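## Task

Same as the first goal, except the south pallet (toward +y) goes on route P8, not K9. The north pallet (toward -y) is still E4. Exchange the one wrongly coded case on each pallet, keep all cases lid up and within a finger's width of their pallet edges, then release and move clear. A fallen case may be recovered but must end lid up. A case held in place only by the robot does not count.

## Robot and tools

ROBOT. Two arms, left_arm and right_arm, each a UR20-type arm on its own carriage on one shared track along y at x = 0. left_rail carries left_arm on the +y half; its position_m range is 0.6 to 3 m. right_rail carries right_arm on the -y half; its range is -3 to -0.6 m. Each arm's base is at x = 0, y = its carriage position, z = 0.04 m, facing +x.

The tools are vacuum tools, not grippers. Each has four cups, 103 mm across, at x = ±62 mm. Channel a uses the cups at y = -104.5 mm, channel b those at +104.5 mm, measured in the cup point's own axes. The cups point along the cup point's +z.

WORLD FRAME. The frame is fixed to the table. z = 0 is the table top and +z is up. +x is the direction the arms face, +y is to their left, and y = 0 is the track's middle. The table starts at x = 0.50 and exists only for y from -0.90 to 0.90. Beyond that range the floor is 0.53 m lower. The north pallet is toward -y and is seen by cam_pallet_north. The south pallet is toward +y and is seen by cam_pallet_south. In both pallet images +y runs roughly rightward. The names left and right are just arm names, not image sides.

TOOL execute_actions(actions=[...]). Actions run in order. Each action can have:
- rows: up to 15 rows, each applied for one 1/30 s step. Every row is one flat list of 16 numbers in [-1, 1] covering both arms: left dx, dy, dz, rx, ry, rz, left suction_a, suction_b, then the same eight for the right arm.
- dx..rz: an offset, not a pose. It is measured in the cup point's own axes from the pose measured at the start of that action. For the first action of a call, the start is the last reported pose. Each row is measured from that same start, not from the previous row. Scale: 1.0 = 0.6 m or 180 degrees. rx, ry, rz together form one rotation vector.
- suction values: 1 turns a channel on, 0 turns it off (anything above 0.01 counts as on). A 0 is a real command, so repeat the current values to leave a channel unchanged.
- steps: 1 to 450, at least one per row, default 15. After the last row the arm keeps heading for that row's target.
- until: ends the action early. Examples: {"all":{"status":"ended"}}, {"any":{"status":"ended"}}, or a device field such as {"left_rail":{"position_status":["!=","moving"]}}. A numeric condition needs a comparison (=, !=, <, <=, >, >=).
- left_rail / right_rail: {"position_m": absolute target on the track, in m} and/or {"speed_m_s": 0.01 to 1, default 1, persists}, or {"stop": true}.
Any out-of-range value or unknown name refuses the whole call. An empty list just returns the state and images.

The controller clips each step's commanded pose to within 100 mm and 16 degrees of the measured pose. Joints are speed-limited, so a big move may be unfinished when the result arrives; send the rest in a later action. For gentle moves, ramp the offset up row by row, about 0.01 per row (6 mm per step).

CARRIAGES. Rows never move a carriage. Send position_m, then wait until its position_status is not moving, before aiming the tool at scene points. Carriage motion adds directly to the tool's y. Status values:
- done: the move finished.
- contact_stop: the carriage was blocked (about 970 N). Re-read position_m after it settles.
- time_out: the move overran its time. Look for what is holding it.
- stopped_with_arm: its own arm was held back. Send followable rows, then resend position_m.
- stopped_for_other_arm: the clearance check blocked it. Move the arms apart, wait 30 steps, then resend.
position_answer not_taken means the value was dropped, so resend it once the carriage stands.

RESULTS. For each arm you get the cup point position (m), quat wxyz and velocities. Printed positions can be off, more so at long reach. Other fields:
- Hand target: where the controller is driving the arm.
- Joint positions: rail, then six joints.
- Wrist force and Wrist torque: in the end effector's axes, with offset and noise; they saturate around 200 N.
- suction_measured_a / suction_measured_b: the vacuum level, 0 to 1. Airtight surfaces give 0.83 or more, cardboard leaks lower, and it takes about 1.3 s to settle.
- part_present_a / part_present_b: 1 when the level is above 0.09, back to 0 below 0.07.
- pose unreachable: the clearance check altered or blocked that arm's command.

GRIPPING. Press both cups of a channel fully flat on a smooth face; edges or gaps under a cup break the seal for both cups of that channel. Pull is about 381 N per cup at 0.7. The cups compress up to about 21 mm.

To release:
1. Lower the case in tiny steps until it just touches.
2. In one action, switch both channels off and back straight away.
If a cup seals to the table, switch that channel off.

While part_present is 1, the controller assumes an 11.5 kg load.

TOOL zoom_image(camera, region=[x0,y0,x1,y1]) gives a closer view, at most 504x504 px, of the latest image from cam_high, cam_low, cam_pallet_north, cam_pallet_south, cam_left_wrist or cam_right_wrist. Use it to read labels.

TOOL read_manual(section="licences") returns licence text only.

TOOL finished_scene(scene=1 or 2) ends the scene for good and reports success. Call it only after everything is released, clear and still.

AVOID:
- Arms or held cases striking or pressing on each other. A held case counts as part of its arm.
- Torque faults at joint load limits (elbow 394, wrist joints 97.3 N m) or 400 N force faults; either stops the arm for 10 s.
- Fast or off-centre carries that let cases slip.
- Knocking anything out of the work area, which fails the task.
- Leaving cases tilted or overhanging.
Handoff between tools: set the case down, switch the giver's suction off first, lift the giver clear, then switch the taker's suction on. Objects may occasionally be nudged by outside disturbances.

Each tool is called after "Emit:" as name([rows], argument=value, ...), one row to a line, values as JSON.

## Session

Emit:
execute_actions(actions=[])

Scene clock: 0.00 s.
left_arm: end_effector_position=(+0.8502, +1.8745, +0.4416) suction_measured_a=0.00 part_present_a=0 suction_measured_b=0.00 part_present_b=0 end_effector_quat_wxyz=(+0.000, +0.000, +1.000, -0.000) end_effector_velocity=(-0.000, +0.000, +0.000) end_effector_angular_velocity=(-0.000, -0.000, +0.000) | right_arm: end_effector_position=(+0.8498, -1.7571, +0.4389) suction_measured_a=0.00 part_present_a=0 suction_measured_b=0.00 part_present_b=0 end_effector_quat_wxyz=(-0.001, -0.000, +1.000, +0.001) end_effector_velocity=(+0.000, -0.000, -0.000) end_effector_angular_velocity=(-0.000, +0.000, +0.000)
Joint positions: left_arm=[ 1.875 -0.24  -1.499  2.091 -2.163 -1.571  1.332] | right_arm=[-1.759 -0.237 -1.497  2.092 -2.164 -1.57   1.333]
Joint velocities: left_arm=[ 0.  0. -0.  0. -0.  0. -0.] | right_arm=[ 0. -0.  0. -0. -0. -0. -0.]
Wrist force (N, on the end effector, along its own x y z axes, offset not removed): no reading
Wrist torque (N m, same axes, about the end effector's origin, offset not removed): no reading
Hand target (left_arm): +0.850, +1.874, +0.442; +0.000, +0.000, +1.000, -0.000
Hand target (right_arm): +0.850, -1.757, +0.439; -0.001, -0.000, +1.000, +0.001
left_rail: position_m=1.875 position_m_goal=1.875 speed_m_s=1.00 position_status=done position_answer=taken refusals=0
right_rail: position_m=-1.759 position_m_goal=-1.759 speed_m_s=1.00 position_status=done position_answer=taken refusals=0
camera_calibration (this result's frames):
cam_left_wrist: T_world_to_cam=[[-0.0110023, -0.997121, 0.0750202, 1.84241], [-0.820993, 0.0518371, 0.56858, 0.367636], [-0.570832, -0.0553354, -0.8192, 1.04539], [0, 0, 0, 1]] pos_world=[0.918837, 1.8759, 0.509131]
cam_right_wrist: T_world_to_cam=[[0.00466416, -0.996776, -0.0801, -1.71592], [-0.853688, -0.0456831, 0.518777, 0.440115], [-0.520764, 0.0659607, -0.851149, 1.0295], [0, 0, 0, 1]] pos_world=[0.919849, -1.75818, 0.510487]

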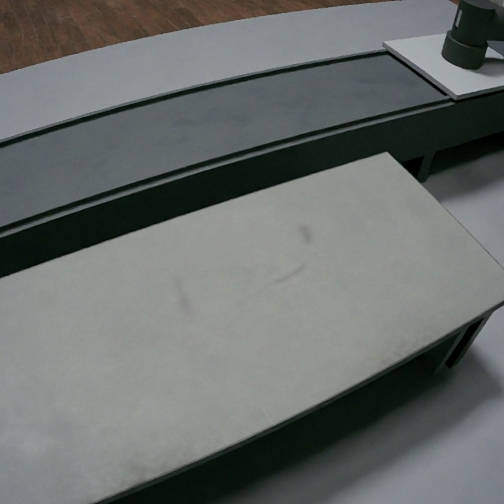

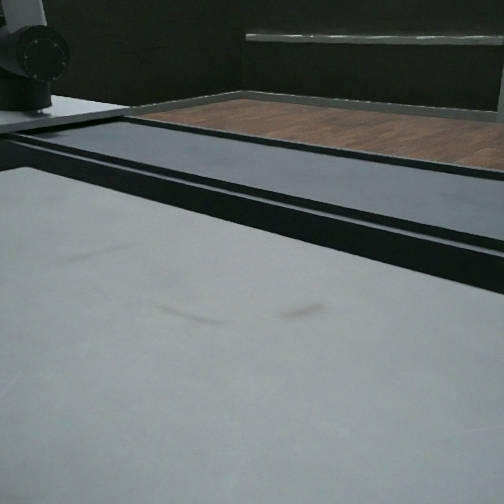

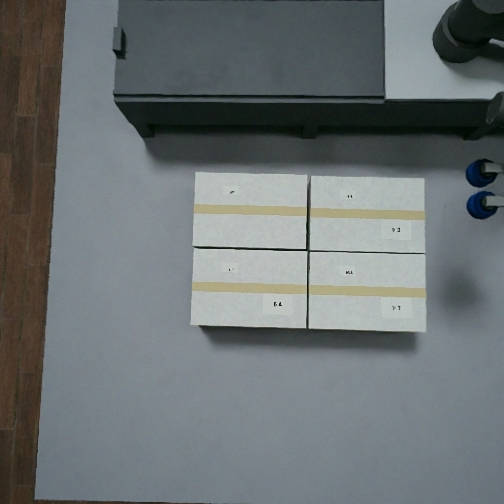

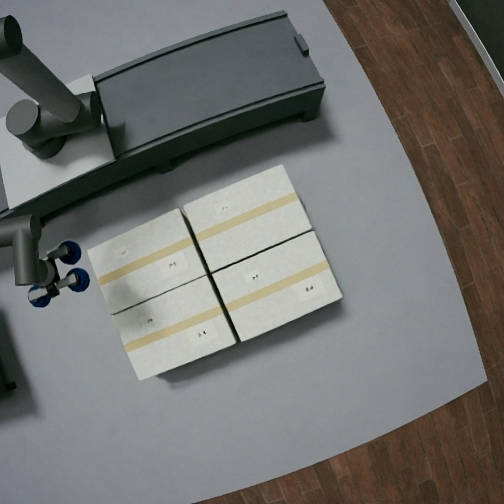

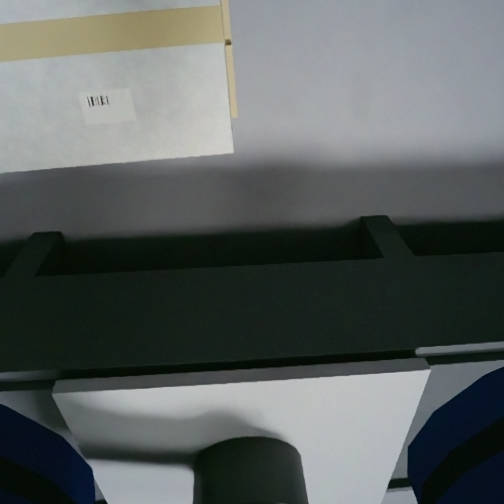

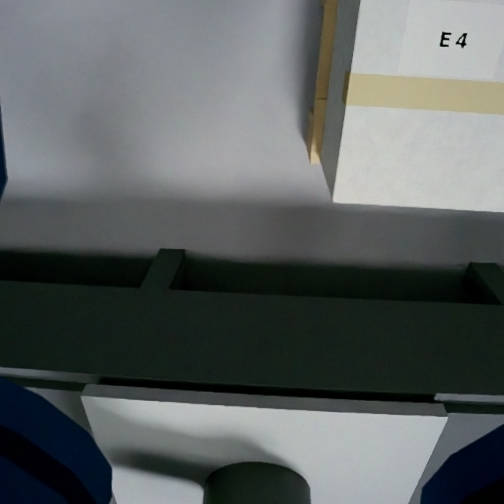

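Emit:
zoom_image(camera="cam_pallet_north", region=[180, 160, 440, 340])

Emit:
zoom_image(camera="cam_pallet_south", region=[80, 150, 350, 390])

Region (180, 160, 440, 340) of cam_pallet_north's 504x504 image, scaled by 1.938, with more detail than that image has; it fills the top 349 rows of this view, and the rest is white.

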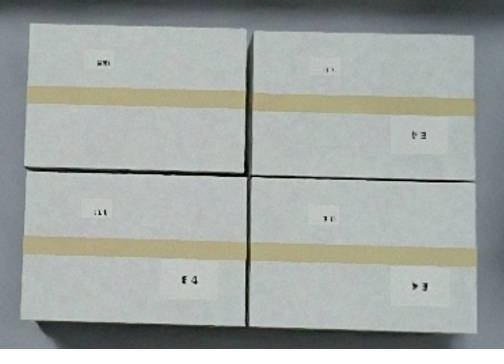

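Region (80, 150, 350, 390) of cam_pallet_south's 504x504 image, scaled by 1.867, with more detail than that image has.

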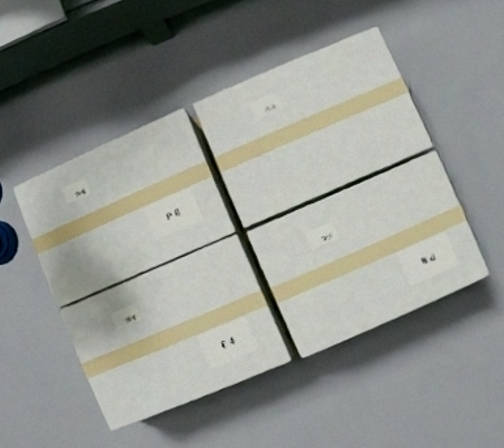

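Emit:
zoom_image(camera="cam_pallet_north", region=[250, 210, 420, 320])

Emit:
zoom_image(camera="cam_pallet_south", region=[160, 250, 330, 360])

Region (250, 210, 420, 320) of cam_pallet_north's 504x504 image, scaled by 2.965, with more detail than that image has; it fills the top 326 rows of this view, and the rest is white.

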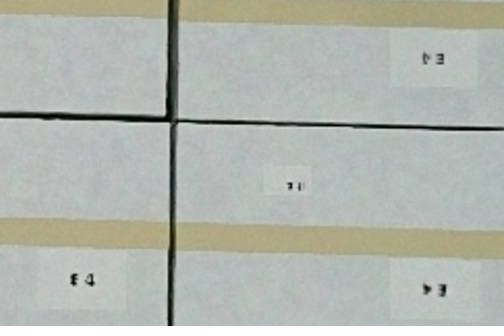

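Region (160, 250, 330, 360) of cam_pallet_south's 504x504 image, scaled by 2.965, with more detail than that image has; it fills the top 326 rows of this view, and the rest is white.

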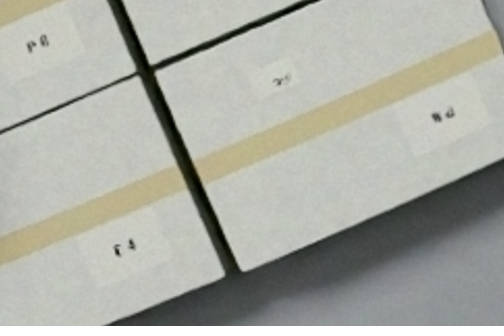

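Emit:
execute_actions([
  {"right_rail":{"position_m":-2.77},"left_rail":{"position_m":2.21},"rows":[[-0.7,0,0.5,0,0,-0.028,0,0,0.05,0,0.5,0,0,0.0095,0,0]],"steps":150,"until":{"all":{"status":"ended"}}},
  {"rows":[[0,0,0.2,0,0,0,0,0,0,0,0.2,0,0,0,0,0]],"steps":40},
])

Emit:
zoom_image(camera="cam_pallet_north", region=[180, 130, 440, 340])

Emit:
zoom_image(camera="cam_pallet_south", region=[80, 150, 350, 390])

Scene clock: 23.47 s.
left_arm: end_effector_position=(+1.2700, +2.2088, +0.0224) suction_measured_a=0.00 part_present_a=0 suction_measured_b=0.00 part_present_b=0 end_effector_quat_wxyz=(+0.000, -0.044, +0.999, -0.000) end_effector_velocity=(-0.000, +0.000, -0.000) end_effector_angular_velocity=(+0.000, +0.000, +0.000) | right_arm: end_effector_position=(+0.8193, -2.7681, +0.0191) suction_measured_a=0.00 part_present_a=0 suction_measured_b=0.00 part_present_b=0 end_effector_quat_wxyz=(-0.001, +0.014, +1.000, +0.001) end_effector_velocity=(-0.000, +0.000, -0.000) end_effector_angular_velocity=(+0.000, +0.000, +0.000)
Joint positions: left_arm=[ 2.21  -0.16  -0.758  1.631 -2.444 -1.571  1.323] | right_arm=[-2.77  -0.246 -1.023  2.335 -2.881 -1.57   1.354]
Joint velocities: left_arm=[ 0.  0.  0. -0. -0.  0.  0.] | right_arm=[ 0.  0.  0. -0. -0.  0.  0.]
Wrist force (N, on the end effector, along its own x y z axes, offset not removed): left_arm=[1.9 1.0 0.1] | right_arm=[-0.7 -3.3 -0.1]
Wrist torque (N m, same axes, about the end effector's origin, offset not removed): left_arm=[-0.33 0.07 -0.14] | right_arm=[-0.58 0.34 0.16]
Hand target (left_arm): +1.270, +2.209, +0.022; +0.000, -0.044, +0.999, -0.000
Hand target (right_arm): +0.819, -2.768, +0.019; -0.001, +0.014, +1.000, +0.001
Off the commanded pose (left_arm): 0.000 m, 0 deg.
Off the commanded pose (right_arm): 0.000 m, 0 deg.
left_rail: position_m=2.210 position_m_goal=2.210 speed_m_s=1.00 position_status=done position_answer=taken refusals=0
right_rail: position_m=-2.770 position_m_goal=-2.770 speed_m_s=1.00 position_status=done position_answer=taken refusals=0
camera_calibration (this result's frames):
cam_left_wrist: T_world_to_cam=[[0.0766107, -0.994236, 0.0750034, 2.09424], [-0.822452, -0.0204899, 0.568465, 1.0949], [-0.563651, -0.105237, -0.819281, 1.06123], [0, 0, 0, 1]] pos_world=[1.33823, 2.21629, 0.0899624]
cam_right_wrist: T_world_to_cam=[[-0.0250739, -0.996472, -0.0800913, -2.73201], [-0.854659, -0.0201927, 0.518797, 0.657088], [-0.518584, 0.081459, -0.851137, 0.764091], [0, 0, 0, 1]] pos_world=[0.889329, -2.77135, 0.0906409]

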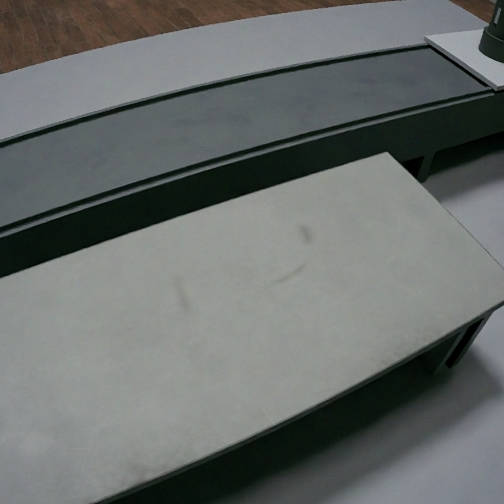

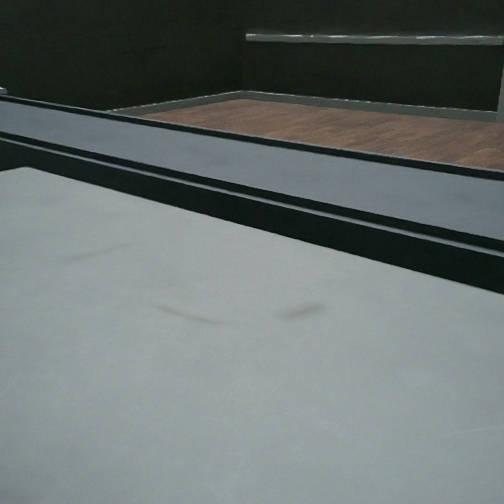

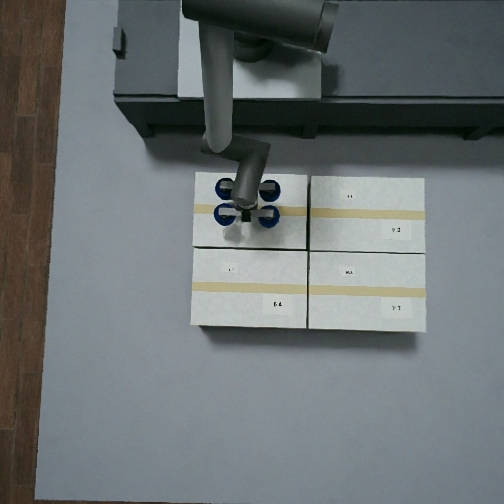

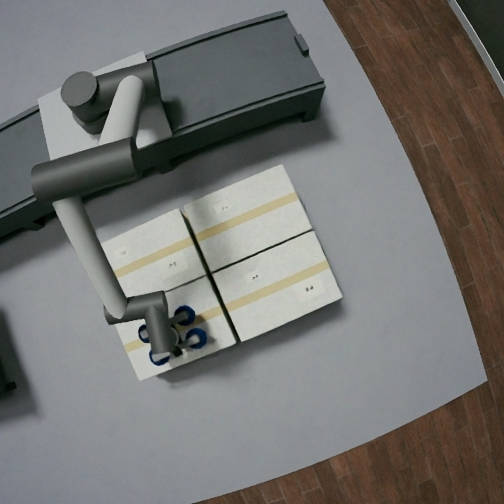

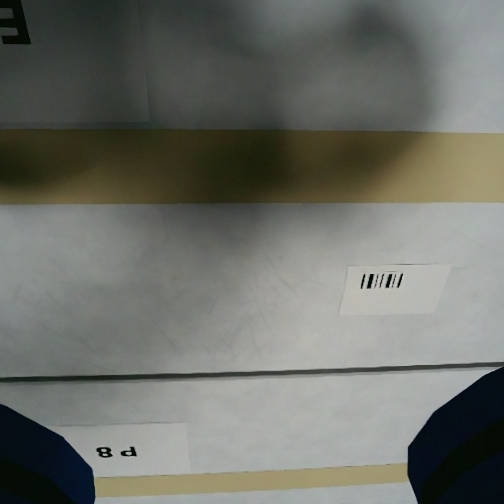

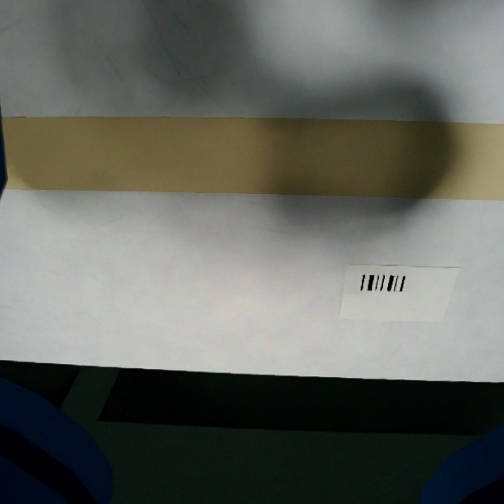

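Region (180, 130, 440, 340) of cam_pallet_north's 504x504 image, scaled by 1.938, with more detail than that image has; it fills the top 407 rows of this view, and the rest is white.

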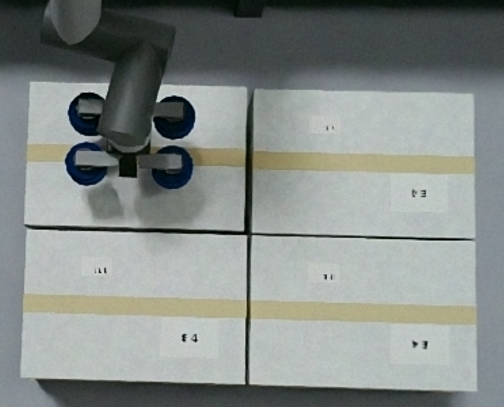

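Region (80, 150, 350, 390) of cam_pallet_south's 504x504 image, scaled by 1.867, with more detail than that image has.

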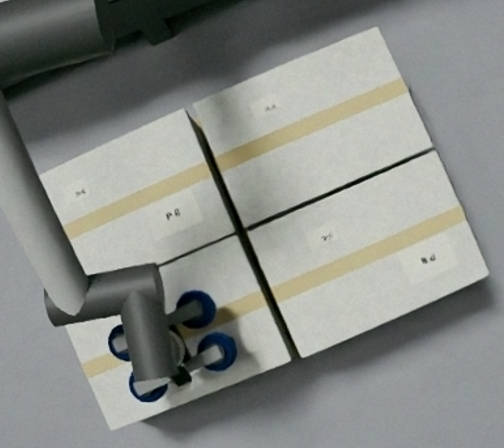

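Emit:
execute_actions([
  {"rows":[[0,-0.025,0.15,0,0,0,1,1,-0.02,-0.008,0.15,0,0,0,1,1]],"steps":25},
  {"rows":[[0,0,0.02,0,0,0,1,1,0,0,0.02,0,0,0,1,1],[0,0,0.04,0,0,0,1,1,0,0,0.04,0,0,0,1,1],[0,0,0.055,0,0,0,1,1,0,0,0.055,0,0,0,1,1]],"steps":50},
  {"rows":[[0,0,-0.02,0,0,0,1,1,0,0,-0.02,0,0,0,1,1],[0,0,-0.05,0,0,0,1,1,0,0,-0.05,0,0,0,1,1],[0,0,-0.1,0,0,0,1,1,0,0,-0.1,0,0,0,1,1],[0,0,-0.16,0,0,0,1,1,0,0,-0.16,0,0,0,1,1],[0,0,-0.8,0,0,0,1,1,0,0,-0.8,0,0,0,1,1]],"steps":90},
  {"rows":[[0.05,0,0,0,0,0,1,1,0,0,0,0,0,0,1,1],[0.12,0,0,0,0,0.01,1,1,0,0,0,0,0,0,1,1],[0.2,0,0,0,0,0.02,1,1,0,0,0,0,0,0,1,1],[0.73,0,-0.1,0,0,0.028,1,1,0,0,-0.1,0,0,-0.0095,1,1]],"steps":70},
  {"right_rail":{"position_m":-0.8,"speed_m_s":0.7},"left_rail":{"position_m":0.8,"speed_m_s":0.7},"steps":200,"until":{"all":{"status":"ended"}}},
])

Scene clock: 50.40 s.
left_arm: end_effector_position=(+0.8342, +0.7455, +0.4392) suction_measured_a=0.00 part_present_a=0 suction_measured_b=0.00 part_present_b=0 end_effector_quat_wxyz=(+0.000, +0.000, +1.000, -0.000) end_effector_velocity=(-0.000, +0.000, +0.000) end_effector_angular_velocity=(+0.000, -0.000, +0.000) | right_arm: end_effector_position=(+0.8316, -0.8032, +0.4362) suction_measured_a=0.00 part_present_a=0 suction_measured_b=0.00 part_present_b=0 end_effector_quat_wxyz=(-0.001, -0.000, +1.000, +0.001) end_effector_velocity=(-0.000, +0.000, +0.000) end_effector_angular_velocity=(-0.000, -0.000, +0.000)
Joint positions: left_arm=[ 0.8   -0.308 -1.514  2.111 -2.168 -1.571  1.263] | right_arm=[-0.8   -0.248 -1.516  2.117 -2.17  -1.57   1.321]
Joint velocities: left_arm=[ 0.  0. -0.  0. -0.  0.  0.] | right_arm=[ 0. -0. -0.  0. -0.  0. -0.]
Wrist force (N, on the end effector, along its own x y z axes, offset not removed): left_arm=[2.5 3.0 0.6] | right_arm=[-4.7 -1.8 -0.7]
Wrist torque (N m, same axes, about the end effector's origin, offset not removed): left_arm=[0.02 0.02 -0.10] | right_arm=[-0.32 1.00 0.20]
Hand target (left_arm): +0.834, +0.746, +0.439; +0.000, +0.000, +1.000, -0.000
Hand target (right_arm): +0.832, -0.803, +0.436; -0.001, -0.000, +1.000, +0.001
Off the commanded pose (left_arm): 0.000 m, 0 deg.
Off the commanded pose (right_arm): 0.000 m, 0 deg.
left_rail: position_m=0.800 position_m_goal=0.800 speed_m_s=0.70 position_status=done position_answer=taken refusals=0
right_rail: position_m=-0.800 position_m_goal=-0.800 speed_m_s=0.70 position_status=done position_answer=taken refusals=0
camera_calibration (this result's frames):
cam_left_wrist: T_world_to_cam=[[-0.0110251, -0.99712, 0.0750368, 0.71675], [-0.821035, 0.0518611, 0.568518, 0.414433], [-0.570772, -0.0553399, -0.819242, 0.971807], [0, 0, 0, 1]] pos_world=[0.902846, 0.746973, 0.50675]
cam_right_wrist: T_world_to_cam=[[0.00474858, -0.996778, -0.0800695, -0.765387], [-0.853684, -0.0457395, 0.518779, 0.469488], [-0.520769, 0.0658906, -0.851151, 0.954754], [0, 0, 0, 1]] pos_world=[0.901636, -0.804356, 0.507795]

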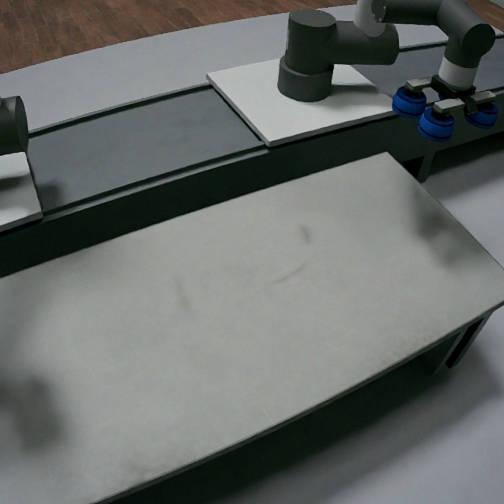

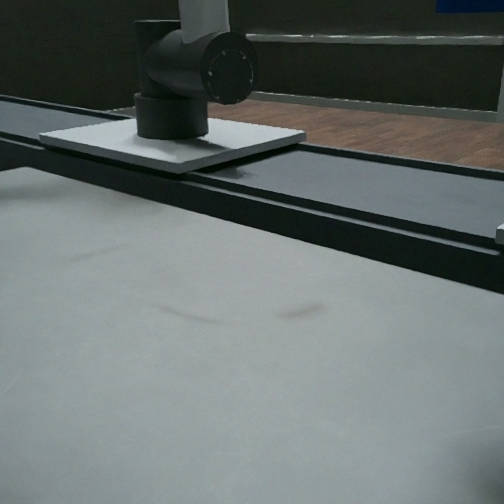

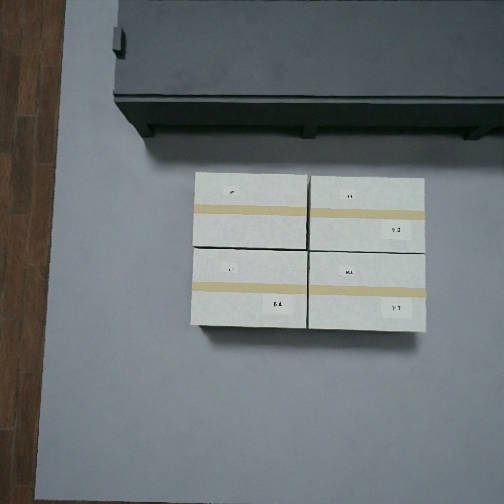

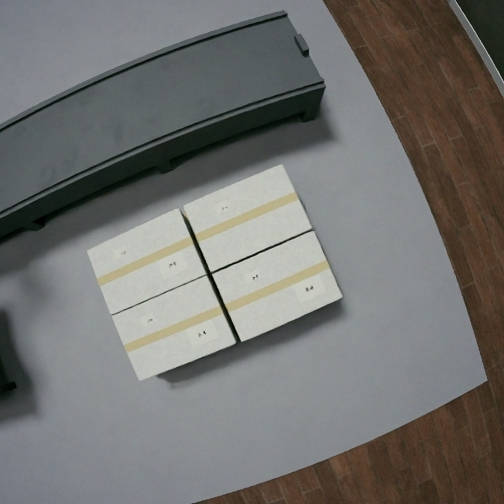

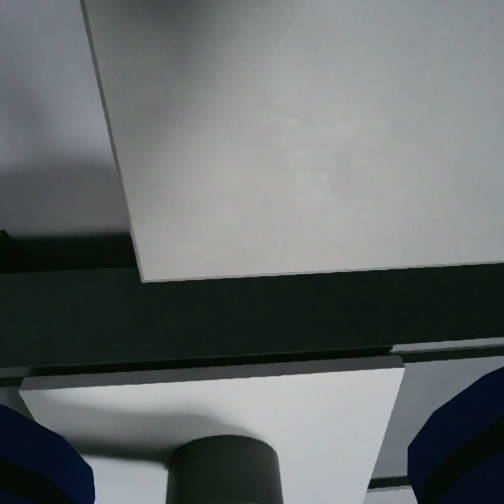

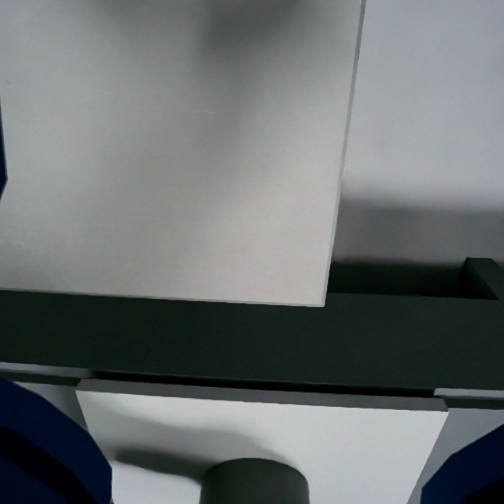

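Emit:
execute_actions([
  {"right_rail":{"position_m":-2.77,"speed_m_s":1},"left_rail":{"position_m":2.25,"speed_m_s":1},"rows":[[-0.727,0,0.5,0,0,-0.028,0,0,0,0,0.5,0,0,0.0095,0,0]],"steps":200,"until":{"all":{"status":"ended"}}},
  {"rows":[[0,0,0.4,0,0,0,0,0,0,0,0.4,0,0,0,0,0]],"steps":50},
])

Emit:
zoom_image(camera="cam_pallet_north", region=[180, 130, 440, 340])

Emit:
zoom_image(camera="cam_pallet_south", region=[80, 150, 350, 390])

Scene clock: 59.73 s.
left_arm: end_effector_position=(+1.2713, +2.1953, -0.1005) suction_measured_a=0.00 part_present_a=0 suction_measured_b=0.00 part_present_b=0 end_effector_quat_wxyz=(+0.000, -0.044, +0.999, -0.000) end_effector_velocity=(-0.000, +0.000, -0.000) end_effector_angular_velocity=(+0.000, +0.000, +0.000) | right_arm: end_effector_position=(+0.8310, -2.7732, -0.1037) suction_measured_a=0.00 part_present_a=0 suction_measured_b=0.00 part_present_b=0 end_effector_quat_wxyz=(-0.001, +0.014, +1.000, +0.001) end_effector_velocity=(-0.000, +0.000, -0.000) end_effector_angular_velocity=(+0.000, +0.000, -0.000)
Joint positions: left_arm=[ 2.25  -0.202 -0.642  1.621 -2.551 -1.571  1.281] | right_arm=[-2.77  -0.249 -0.827  2.31  -3.051 -1.57   1.351]
Joint velocities: left_arm=[ 0.  0.  0. -0. -0.  0.  0.] | right_arm=[ 0.  0.  0. -0. -0.  0.  0.]
Wrist force (N, on the end effector, along its own x y z axes, offset not removed): left_arm=[3.0 -1.5 0.2] | right_arm=[1.3 0.0 -1.3]
Wrist torque (N m, same axes, about the end effector's origin, offset not removed): left_arm=[-0.70 -0.05 -0.08] | right_arm=[0.04 0.08 0.35]
Hand target (left_arm): +1.271, +2.195, -0.100; +0.000, -0.044, +0.999, -0.000
Hand target (right_arm): +0.831, -2.773, -0.104; -0.001, +0.014, +1.000, +0.001
Off the commanded pose (left_arm): 0.000 m, 0 deg.
Off the commanded pose (right_arm): 0.000 m, 0 deg.
left_rail: position_m=2.250 position_m_goal=2.250 speed_m_s=1.00 position_status=done position_answer=taken refusals=0
right_rail: position_m=-2.770 position_m_goal=-2.770 speed_m_s=1.00 position_status=done position_answer=taken refusals=0
camera_calibration (this result's frames):
cam_left_wrist: T_world_to_cam=[[0.0766119, -0.99423, 0.0750789, 2.08988], [-0.822421, -0.0204419, 0.568512, 1.16542], [-0.563697, -0.105301, -0.819242, 0.960056], [0, 0, 0, 1]] pos_world=[1.33954, 2.20274, -0.0329444]
cam_right_wrist: T_world_to_cam=[[-0.0250014, -0.996482, -0.0799894, -2.74672], [-0.854638, -0.0202049, 0.51883, 0.730585], [-0.518621, 0.0813335, -0.851127, 0.665767], [0, 0, 0, 1]] pos_world=[0.900995, -2.77644, -0.0321057]

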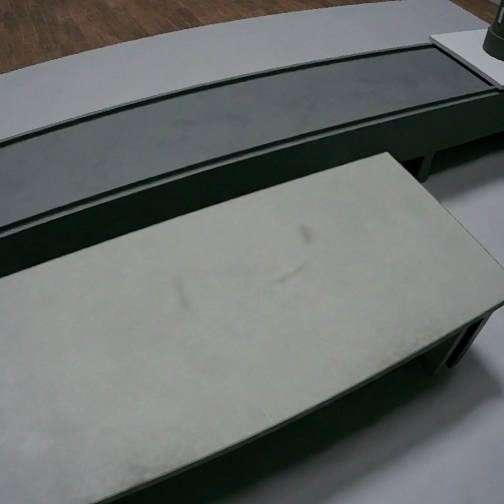

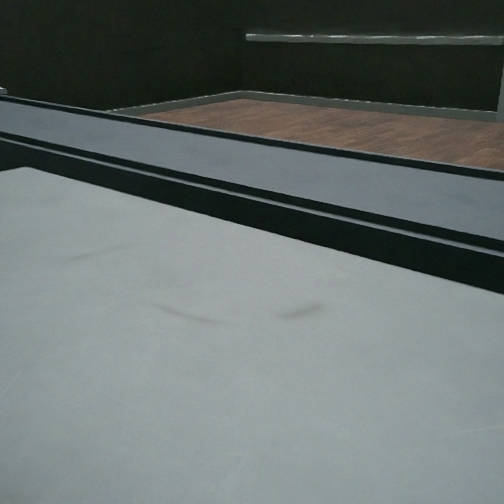

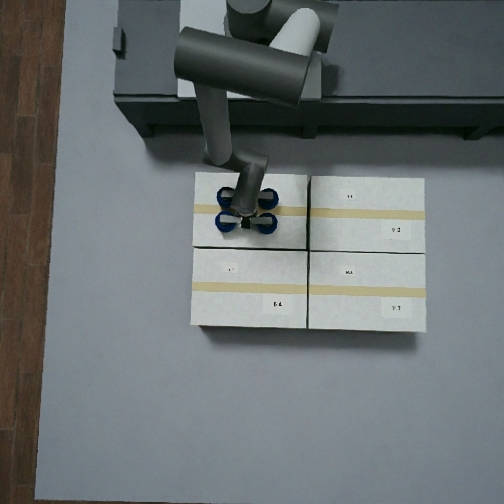

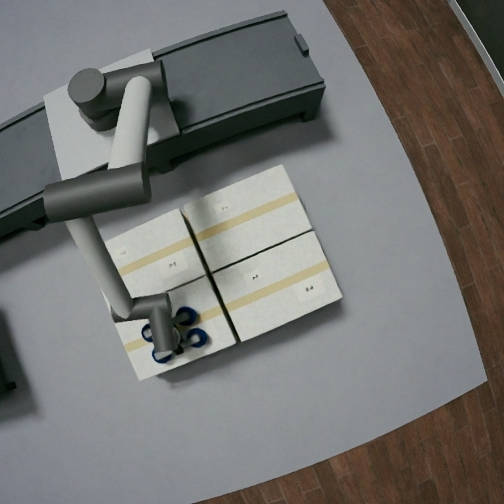

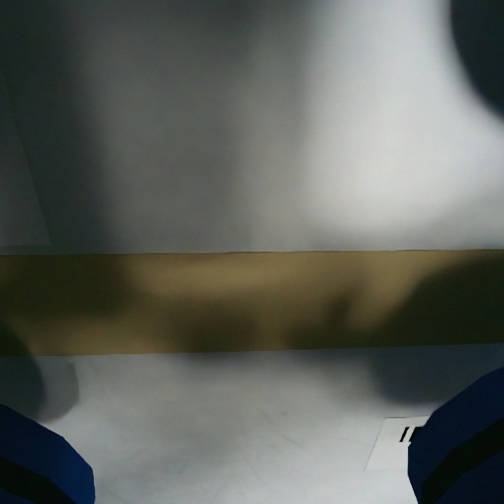

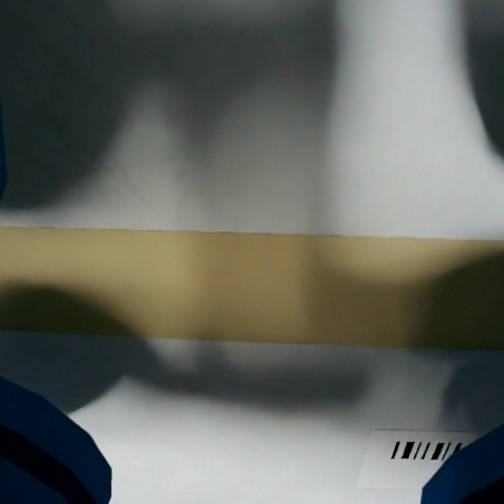

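Region (180, 130, 440, 340) of cam_pallet_north's 504x504 image, scaled by 1.938, with more detail than that image has; it fills the top 407 rows of this view, and the rest is white.

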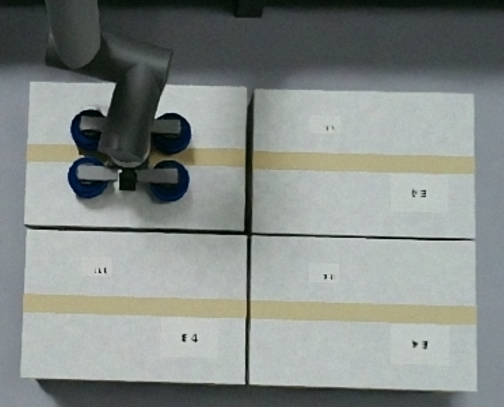

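Region (80, 150, 350, 390) of cam_pallet_south's 504x504 image, scaled by 1.867, with more detail than that image has.

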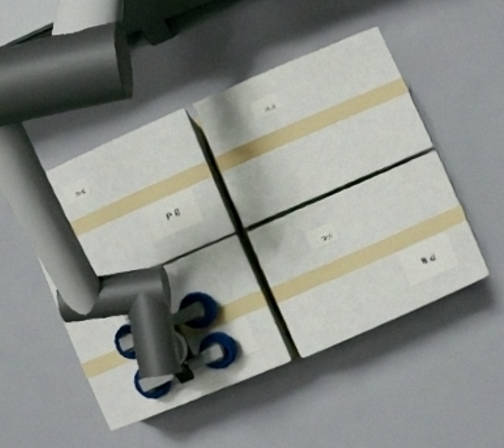

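Emit:
execute_actions([
  {"rows":[[0,0.025,0,0,0,0,1,1,0,0.025,0,0,0,0,1,1]],"steps":10},
  {"rows":[[0,0,0.02,0,0,0,1,1,0,0,0.02,0,0,0,1,1],[0,0,0.04,0,0,0,1,1,0,0,0.04,0,0,0,1,1],[0,0,0.065,0,0,0,1,1,0,0,0.065,0,0,0,1,1]],"steps":50},
])

Scene clock: 69.17 s.
left_arm: end_effector_position=(+1.2702, +2.2087, -0.1396) suction_measured_a=0.93 part_present_a=1 suction_measured_b=0.93 part_present_b=1 end_effector_quat_wxyz=(+0.000, -0.044, +0.999, -0.000) end_effector_velocity=(+0.000, -0.000, +0.000) end_effector_angular_velocity=(-0.000, -0.000, -0.000) | right_arm: end_effector_position=(+0.8314, -2.7598, -0.1427) suction_measured_a=0.83 part_present_a=1 suction_measured_b=0.83 part_present_b=1 end_effector_quat_wxyz=(-0.001, +0.014, +1.000, +0.001) end_effector_velocity=(-0.000, +0.000, -0.000) end_effector_angular_velocity=(-0.000, +0.000, -0.000)
Joint positions: left_arm=[ 2.25  -0.191 -0.605  1.617 -2.584 -1.571  1.292] | right_arm=[-2.77  -0.232 -0.766  2.3   -3.103 -1.57   1.367]
Joint velocities: left_arm=[ 0. -0. -0.  0. -0. -0.  0.] | right_arm=[ 0.  0.  0.  0.  0. -0.  0.]
Wrist force (N, on the end effector, along its own x y z axes, offset not removed): left_arm=[3.2 1.0 18.9] | right_arm=[-4.8 3.6 26.2]
Wrist torque (N m, same axes, about the end effector's origin, offset not removed): left_arm=[2.24 -3.32 -0.05] | right_arm=[-4.18 0.35 0.12]
Hand target (left_arm): +1.270, +2.209, -0.140; +0.000, -0.044, +0.999, -0.000
Hand target (right_arm): +0.831, -2.760, -0.143; -0.001, +0.014, +1.000, +0.001
Off the commanded pose (left_arm): 0.000 m, 0 deg.
Off the commanded pose (right_arm): 0.000 m, 0 deg.
left_rail: position_m=2.250 position_m_goal=2.250 speed_m_s=1.00 position_status=done position_answer=taken refusals=0
right_rail: position_m=-2.770 position_m_goal=-2.770 speed_m_s=1.00 position_status=done position_answer=taken refusals=0
camera_calibration (this result's frames):
cam_left_wrist: T_world_to_cam=[[0.0766305, -0.994232, 0.0750381, 2.10624], [-0.822385, -0.0204741, 0.568562, 1.18706], [-0.563746, -0.105279, -0.819211, 0.928796], [0, 0, 0, 1]] pos_world=[1.33842, 2.21618, -0.0720833]
cam_right_wrist: T_world_to_cam=[[-0.0249282, -0.996482, -0.0800114, -2.73646], [-0.854694, -0.0202702, 0.518737, 0.751236], [-0.518534, 0.0813164, -0.851182, 0.631551], [0, 0, 0, 1]] pos_world=[0.901342, -2.76296, -0.0710765]

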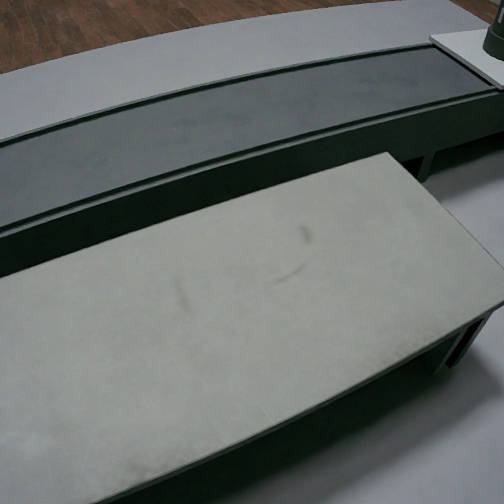

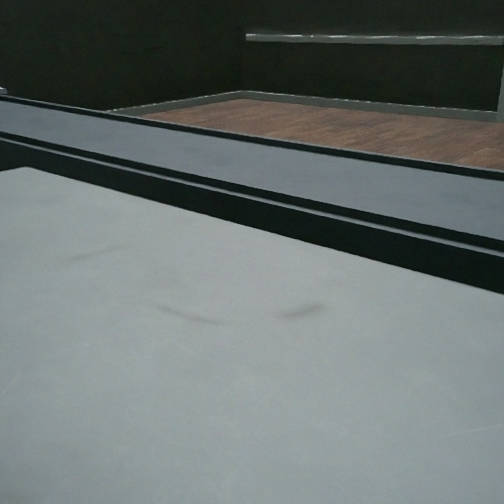

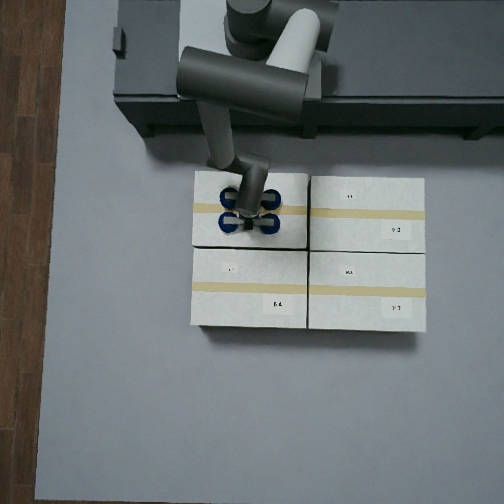

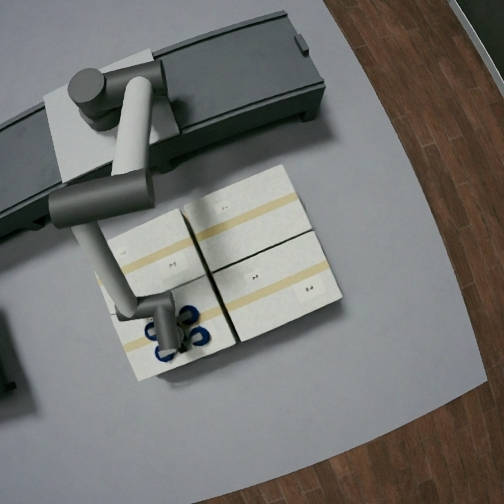

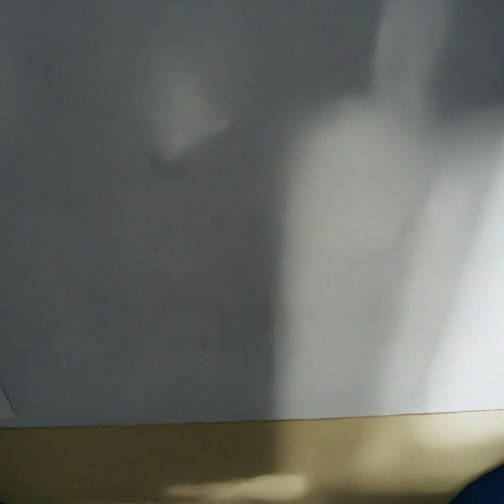

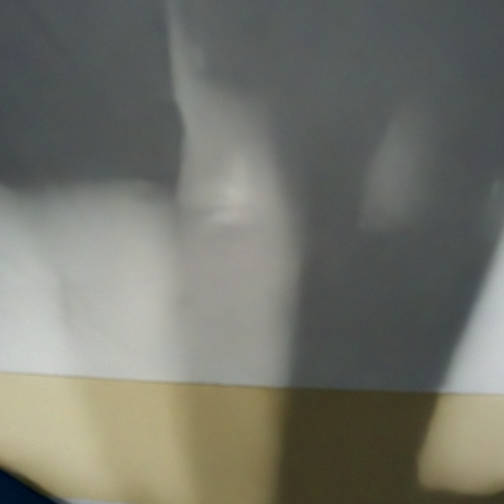

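Emit:
execute_actions([
  {"rows":[[0,0,-0.02,0,0,0,1,1,0,0,-0.02,0,0,0,1,1],[0,0,-0.05,0,0,0,1,1,0,0,-0.05,0,0,0,1,1],[0,0,-0.1,0,0,0,1,1,0,0,-0.1,0,0,0,1,1],[0,0,-0.16,0,0,0,1,1,0,0,-0.16,0,0,0,1,1],[0,0,-0.93,0,0,0,1,1,0,0,-0.93,0,0,0,1,1]],"steps":100},
  {"rows":[[0.05,0,0,0,0,0,1,1,0,0,0,0,0,0,1,1],[0.12,0,0,0,0,0.01,1,1,0,0,0,0,0,0,1,1],[0.2,0,0,0,0,0.02,1,1,0,0,0,0,0,0,1,1],[0.72,0,0,0,0,0.028,1,1,0,0,0,0,0,-0.0095,1,1]],"steps":75},
  {"right_rail":{"position_m":-0.8,"speed_m_s":0.7},"left_rail":{"position_m":0.8,"speed_m_s":0.7},"steps":200,"until":{"all":{"status":"ended"}}},
  {"rows":[[0,-0.05,0,0,0,0,1,1,0,0.05,0,0,0,0,1,1],[0,-0.12,0,0,0,0,1,1,0,0.12,0,0,0,0,1,1],[0,-0.2,0,0,0,0,1,1,0,0.2,0,0,0,0,1,1],[0,-0.6,0,0,0,0,1,1,0,0.6,0,0,0,0,1,1]],"steps":75},
  {"rows":[[0,0,0.05,0,0,0,1,1,0,0,0.05,0,0,0,1,1],[0,0,0.1,0,0,0,1,1,0,0,0.1,0,0,0,1,1],[0,0,0.25,0,0,0,1,1,0,0,0.25,0,0,0,1,1]],"steps":45},
])

Scene clock: 94.93 s.
left_arm: end_effector_position=(+0.8388, +0.3609, +0.2681) suction_measured_a=0.93 part_present_a=1 suction_measured_b=0.93 part_present_b=1 end_effector_quat_wxyz=(+0.000, +0.000, +1.000, -0.000) end_effector_velocity=(+0.000, +0.000, -0.000) end_effector_angular_velocity=(+0.000, +0.000, +0.000) | right_arm: end_effector_position=(+0.8309, -0.4300, +0.2652) suction_measured_a=0.83 part_present_a=1 suction_measured_b=0.83 part_present_b=1 end_effector_quat_wxyz=(-0.001, -0.001, +1.000, +0.000) end_effector_velocity=(-0.000, +0.000, -0.000) end_effector_angular_velocity=(+0.000, +0.000, +0.000)
Joint positions: left_arm=[ 0.8   -0.696 -1.248  2.077 -2.401 -1.571  0.875] | right_arm=[-0.8    0.196 -1.279  2.13  -2.42  -1.57   1.766]
Joint velocities: left_arm=[ 0.  0.  0.  0. -0.  0.  0.] | right_arm=[ 0.  0.  0.  0. -0.  0.  0.]
Wrist force (N, on the end effector, along its own x y z axes, offset not removed): left_arm=[2.5 2.7 20.8] | right_arm=[-3.9 -2.5 25.8]
Wrist torque (N m, same axes, about the end effector's origin, offset not removed): left_arm=[2.31 -3.06 -0.21] | right_arm=[-5.06 0.33 -0.08]
Hand target (left_arm): +0.839, +0.361, +0.268; +0.000, +0.000, +1.000, -0.000
Hand target (right_arm): +0.831, -0.430, +0.265; -0.001, -0.001, +1.000, +0.000
Off the commanded pose (left_arm): 0.000 m, 0 deg.
Off the commanded pose (right_arm): 0.000 m, 0 deg.
left_rail: position_m=0.800 position_m_goal=0.800 speed_m_s=0.70 position_status=done position_answer=taken refusals=0
right_rail: position_m=-0.800 position_m_goal=-0.800 speed_m_s=0.70 position_status=done position_answer=taken refusals=0
camera_calibration (this result's frames):
cam_left_wrist: T_world_to_cam=[[-0.0109859, -0.997107, 0.0752135, 0.346073], [-0.820829, 0.0519498, 0.568807, 0.535133], [-0.571069, -0.0554886, -0.819025, 0.813198], [0, 0, 0, 1]] pos_world=[0.907446, 0.362395, 0.335612]
cam_right_wrist: T_world_to_cam=[[0.00489099, -0.996852, -0.0791355, -0.407419], [-0.853451, -0.0454036, 0.519191, 0.574532], [-0.521149, 0.0649989, -0.850987, 0.784087], [0, 0, 0, 1]] pos_world=[0.900954, -0.431015, 0.336714]

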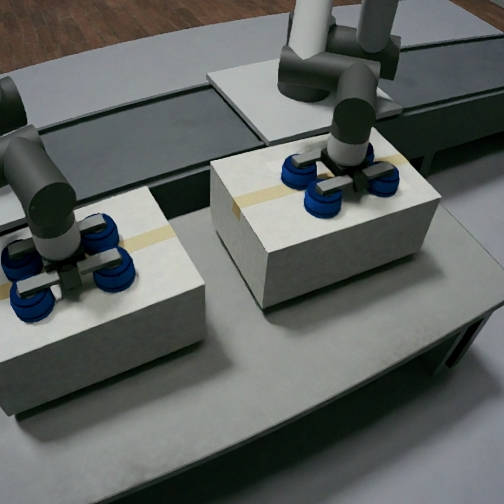

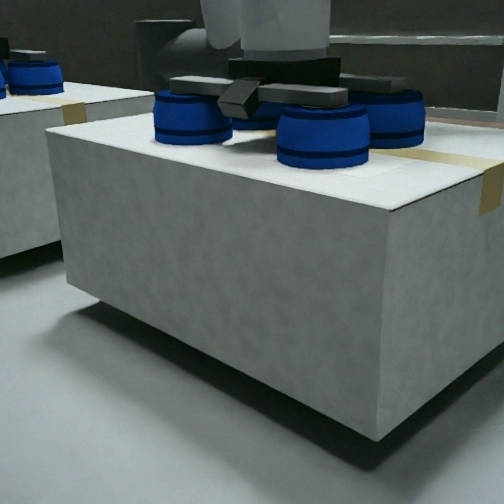

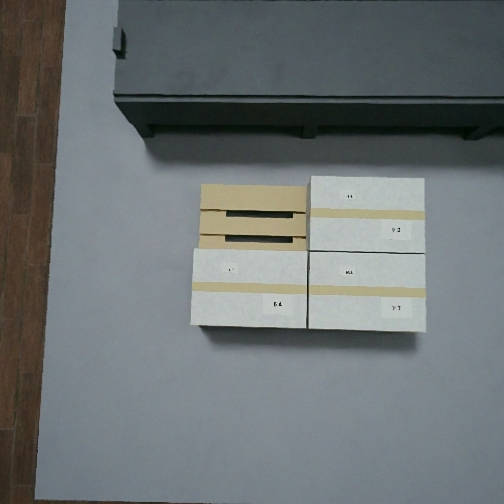

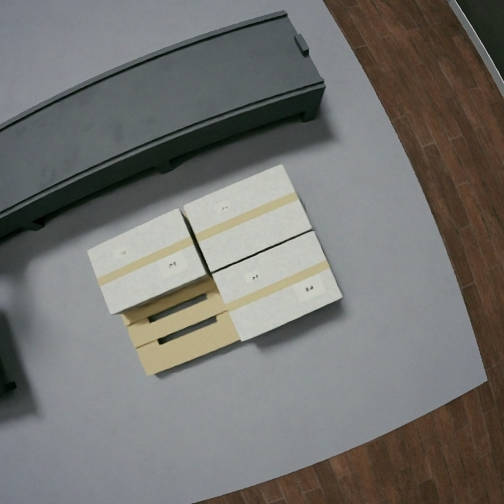

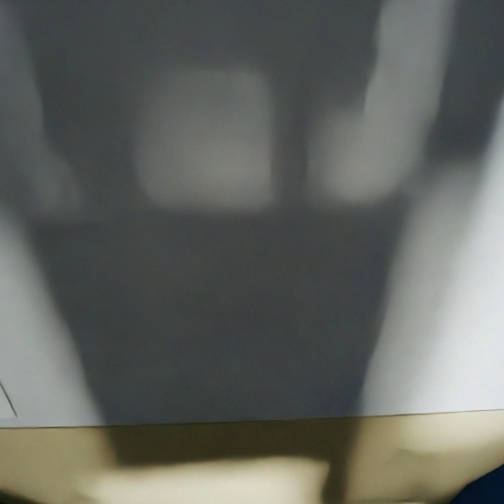

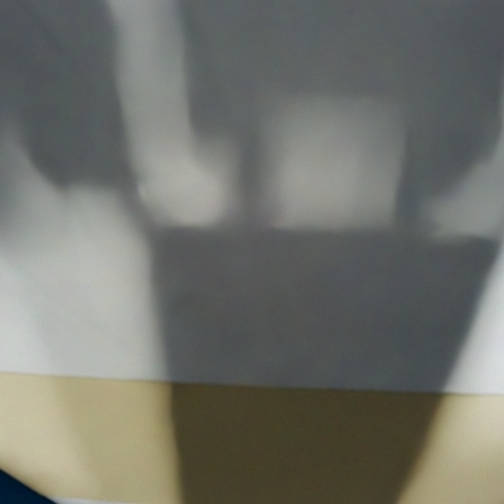

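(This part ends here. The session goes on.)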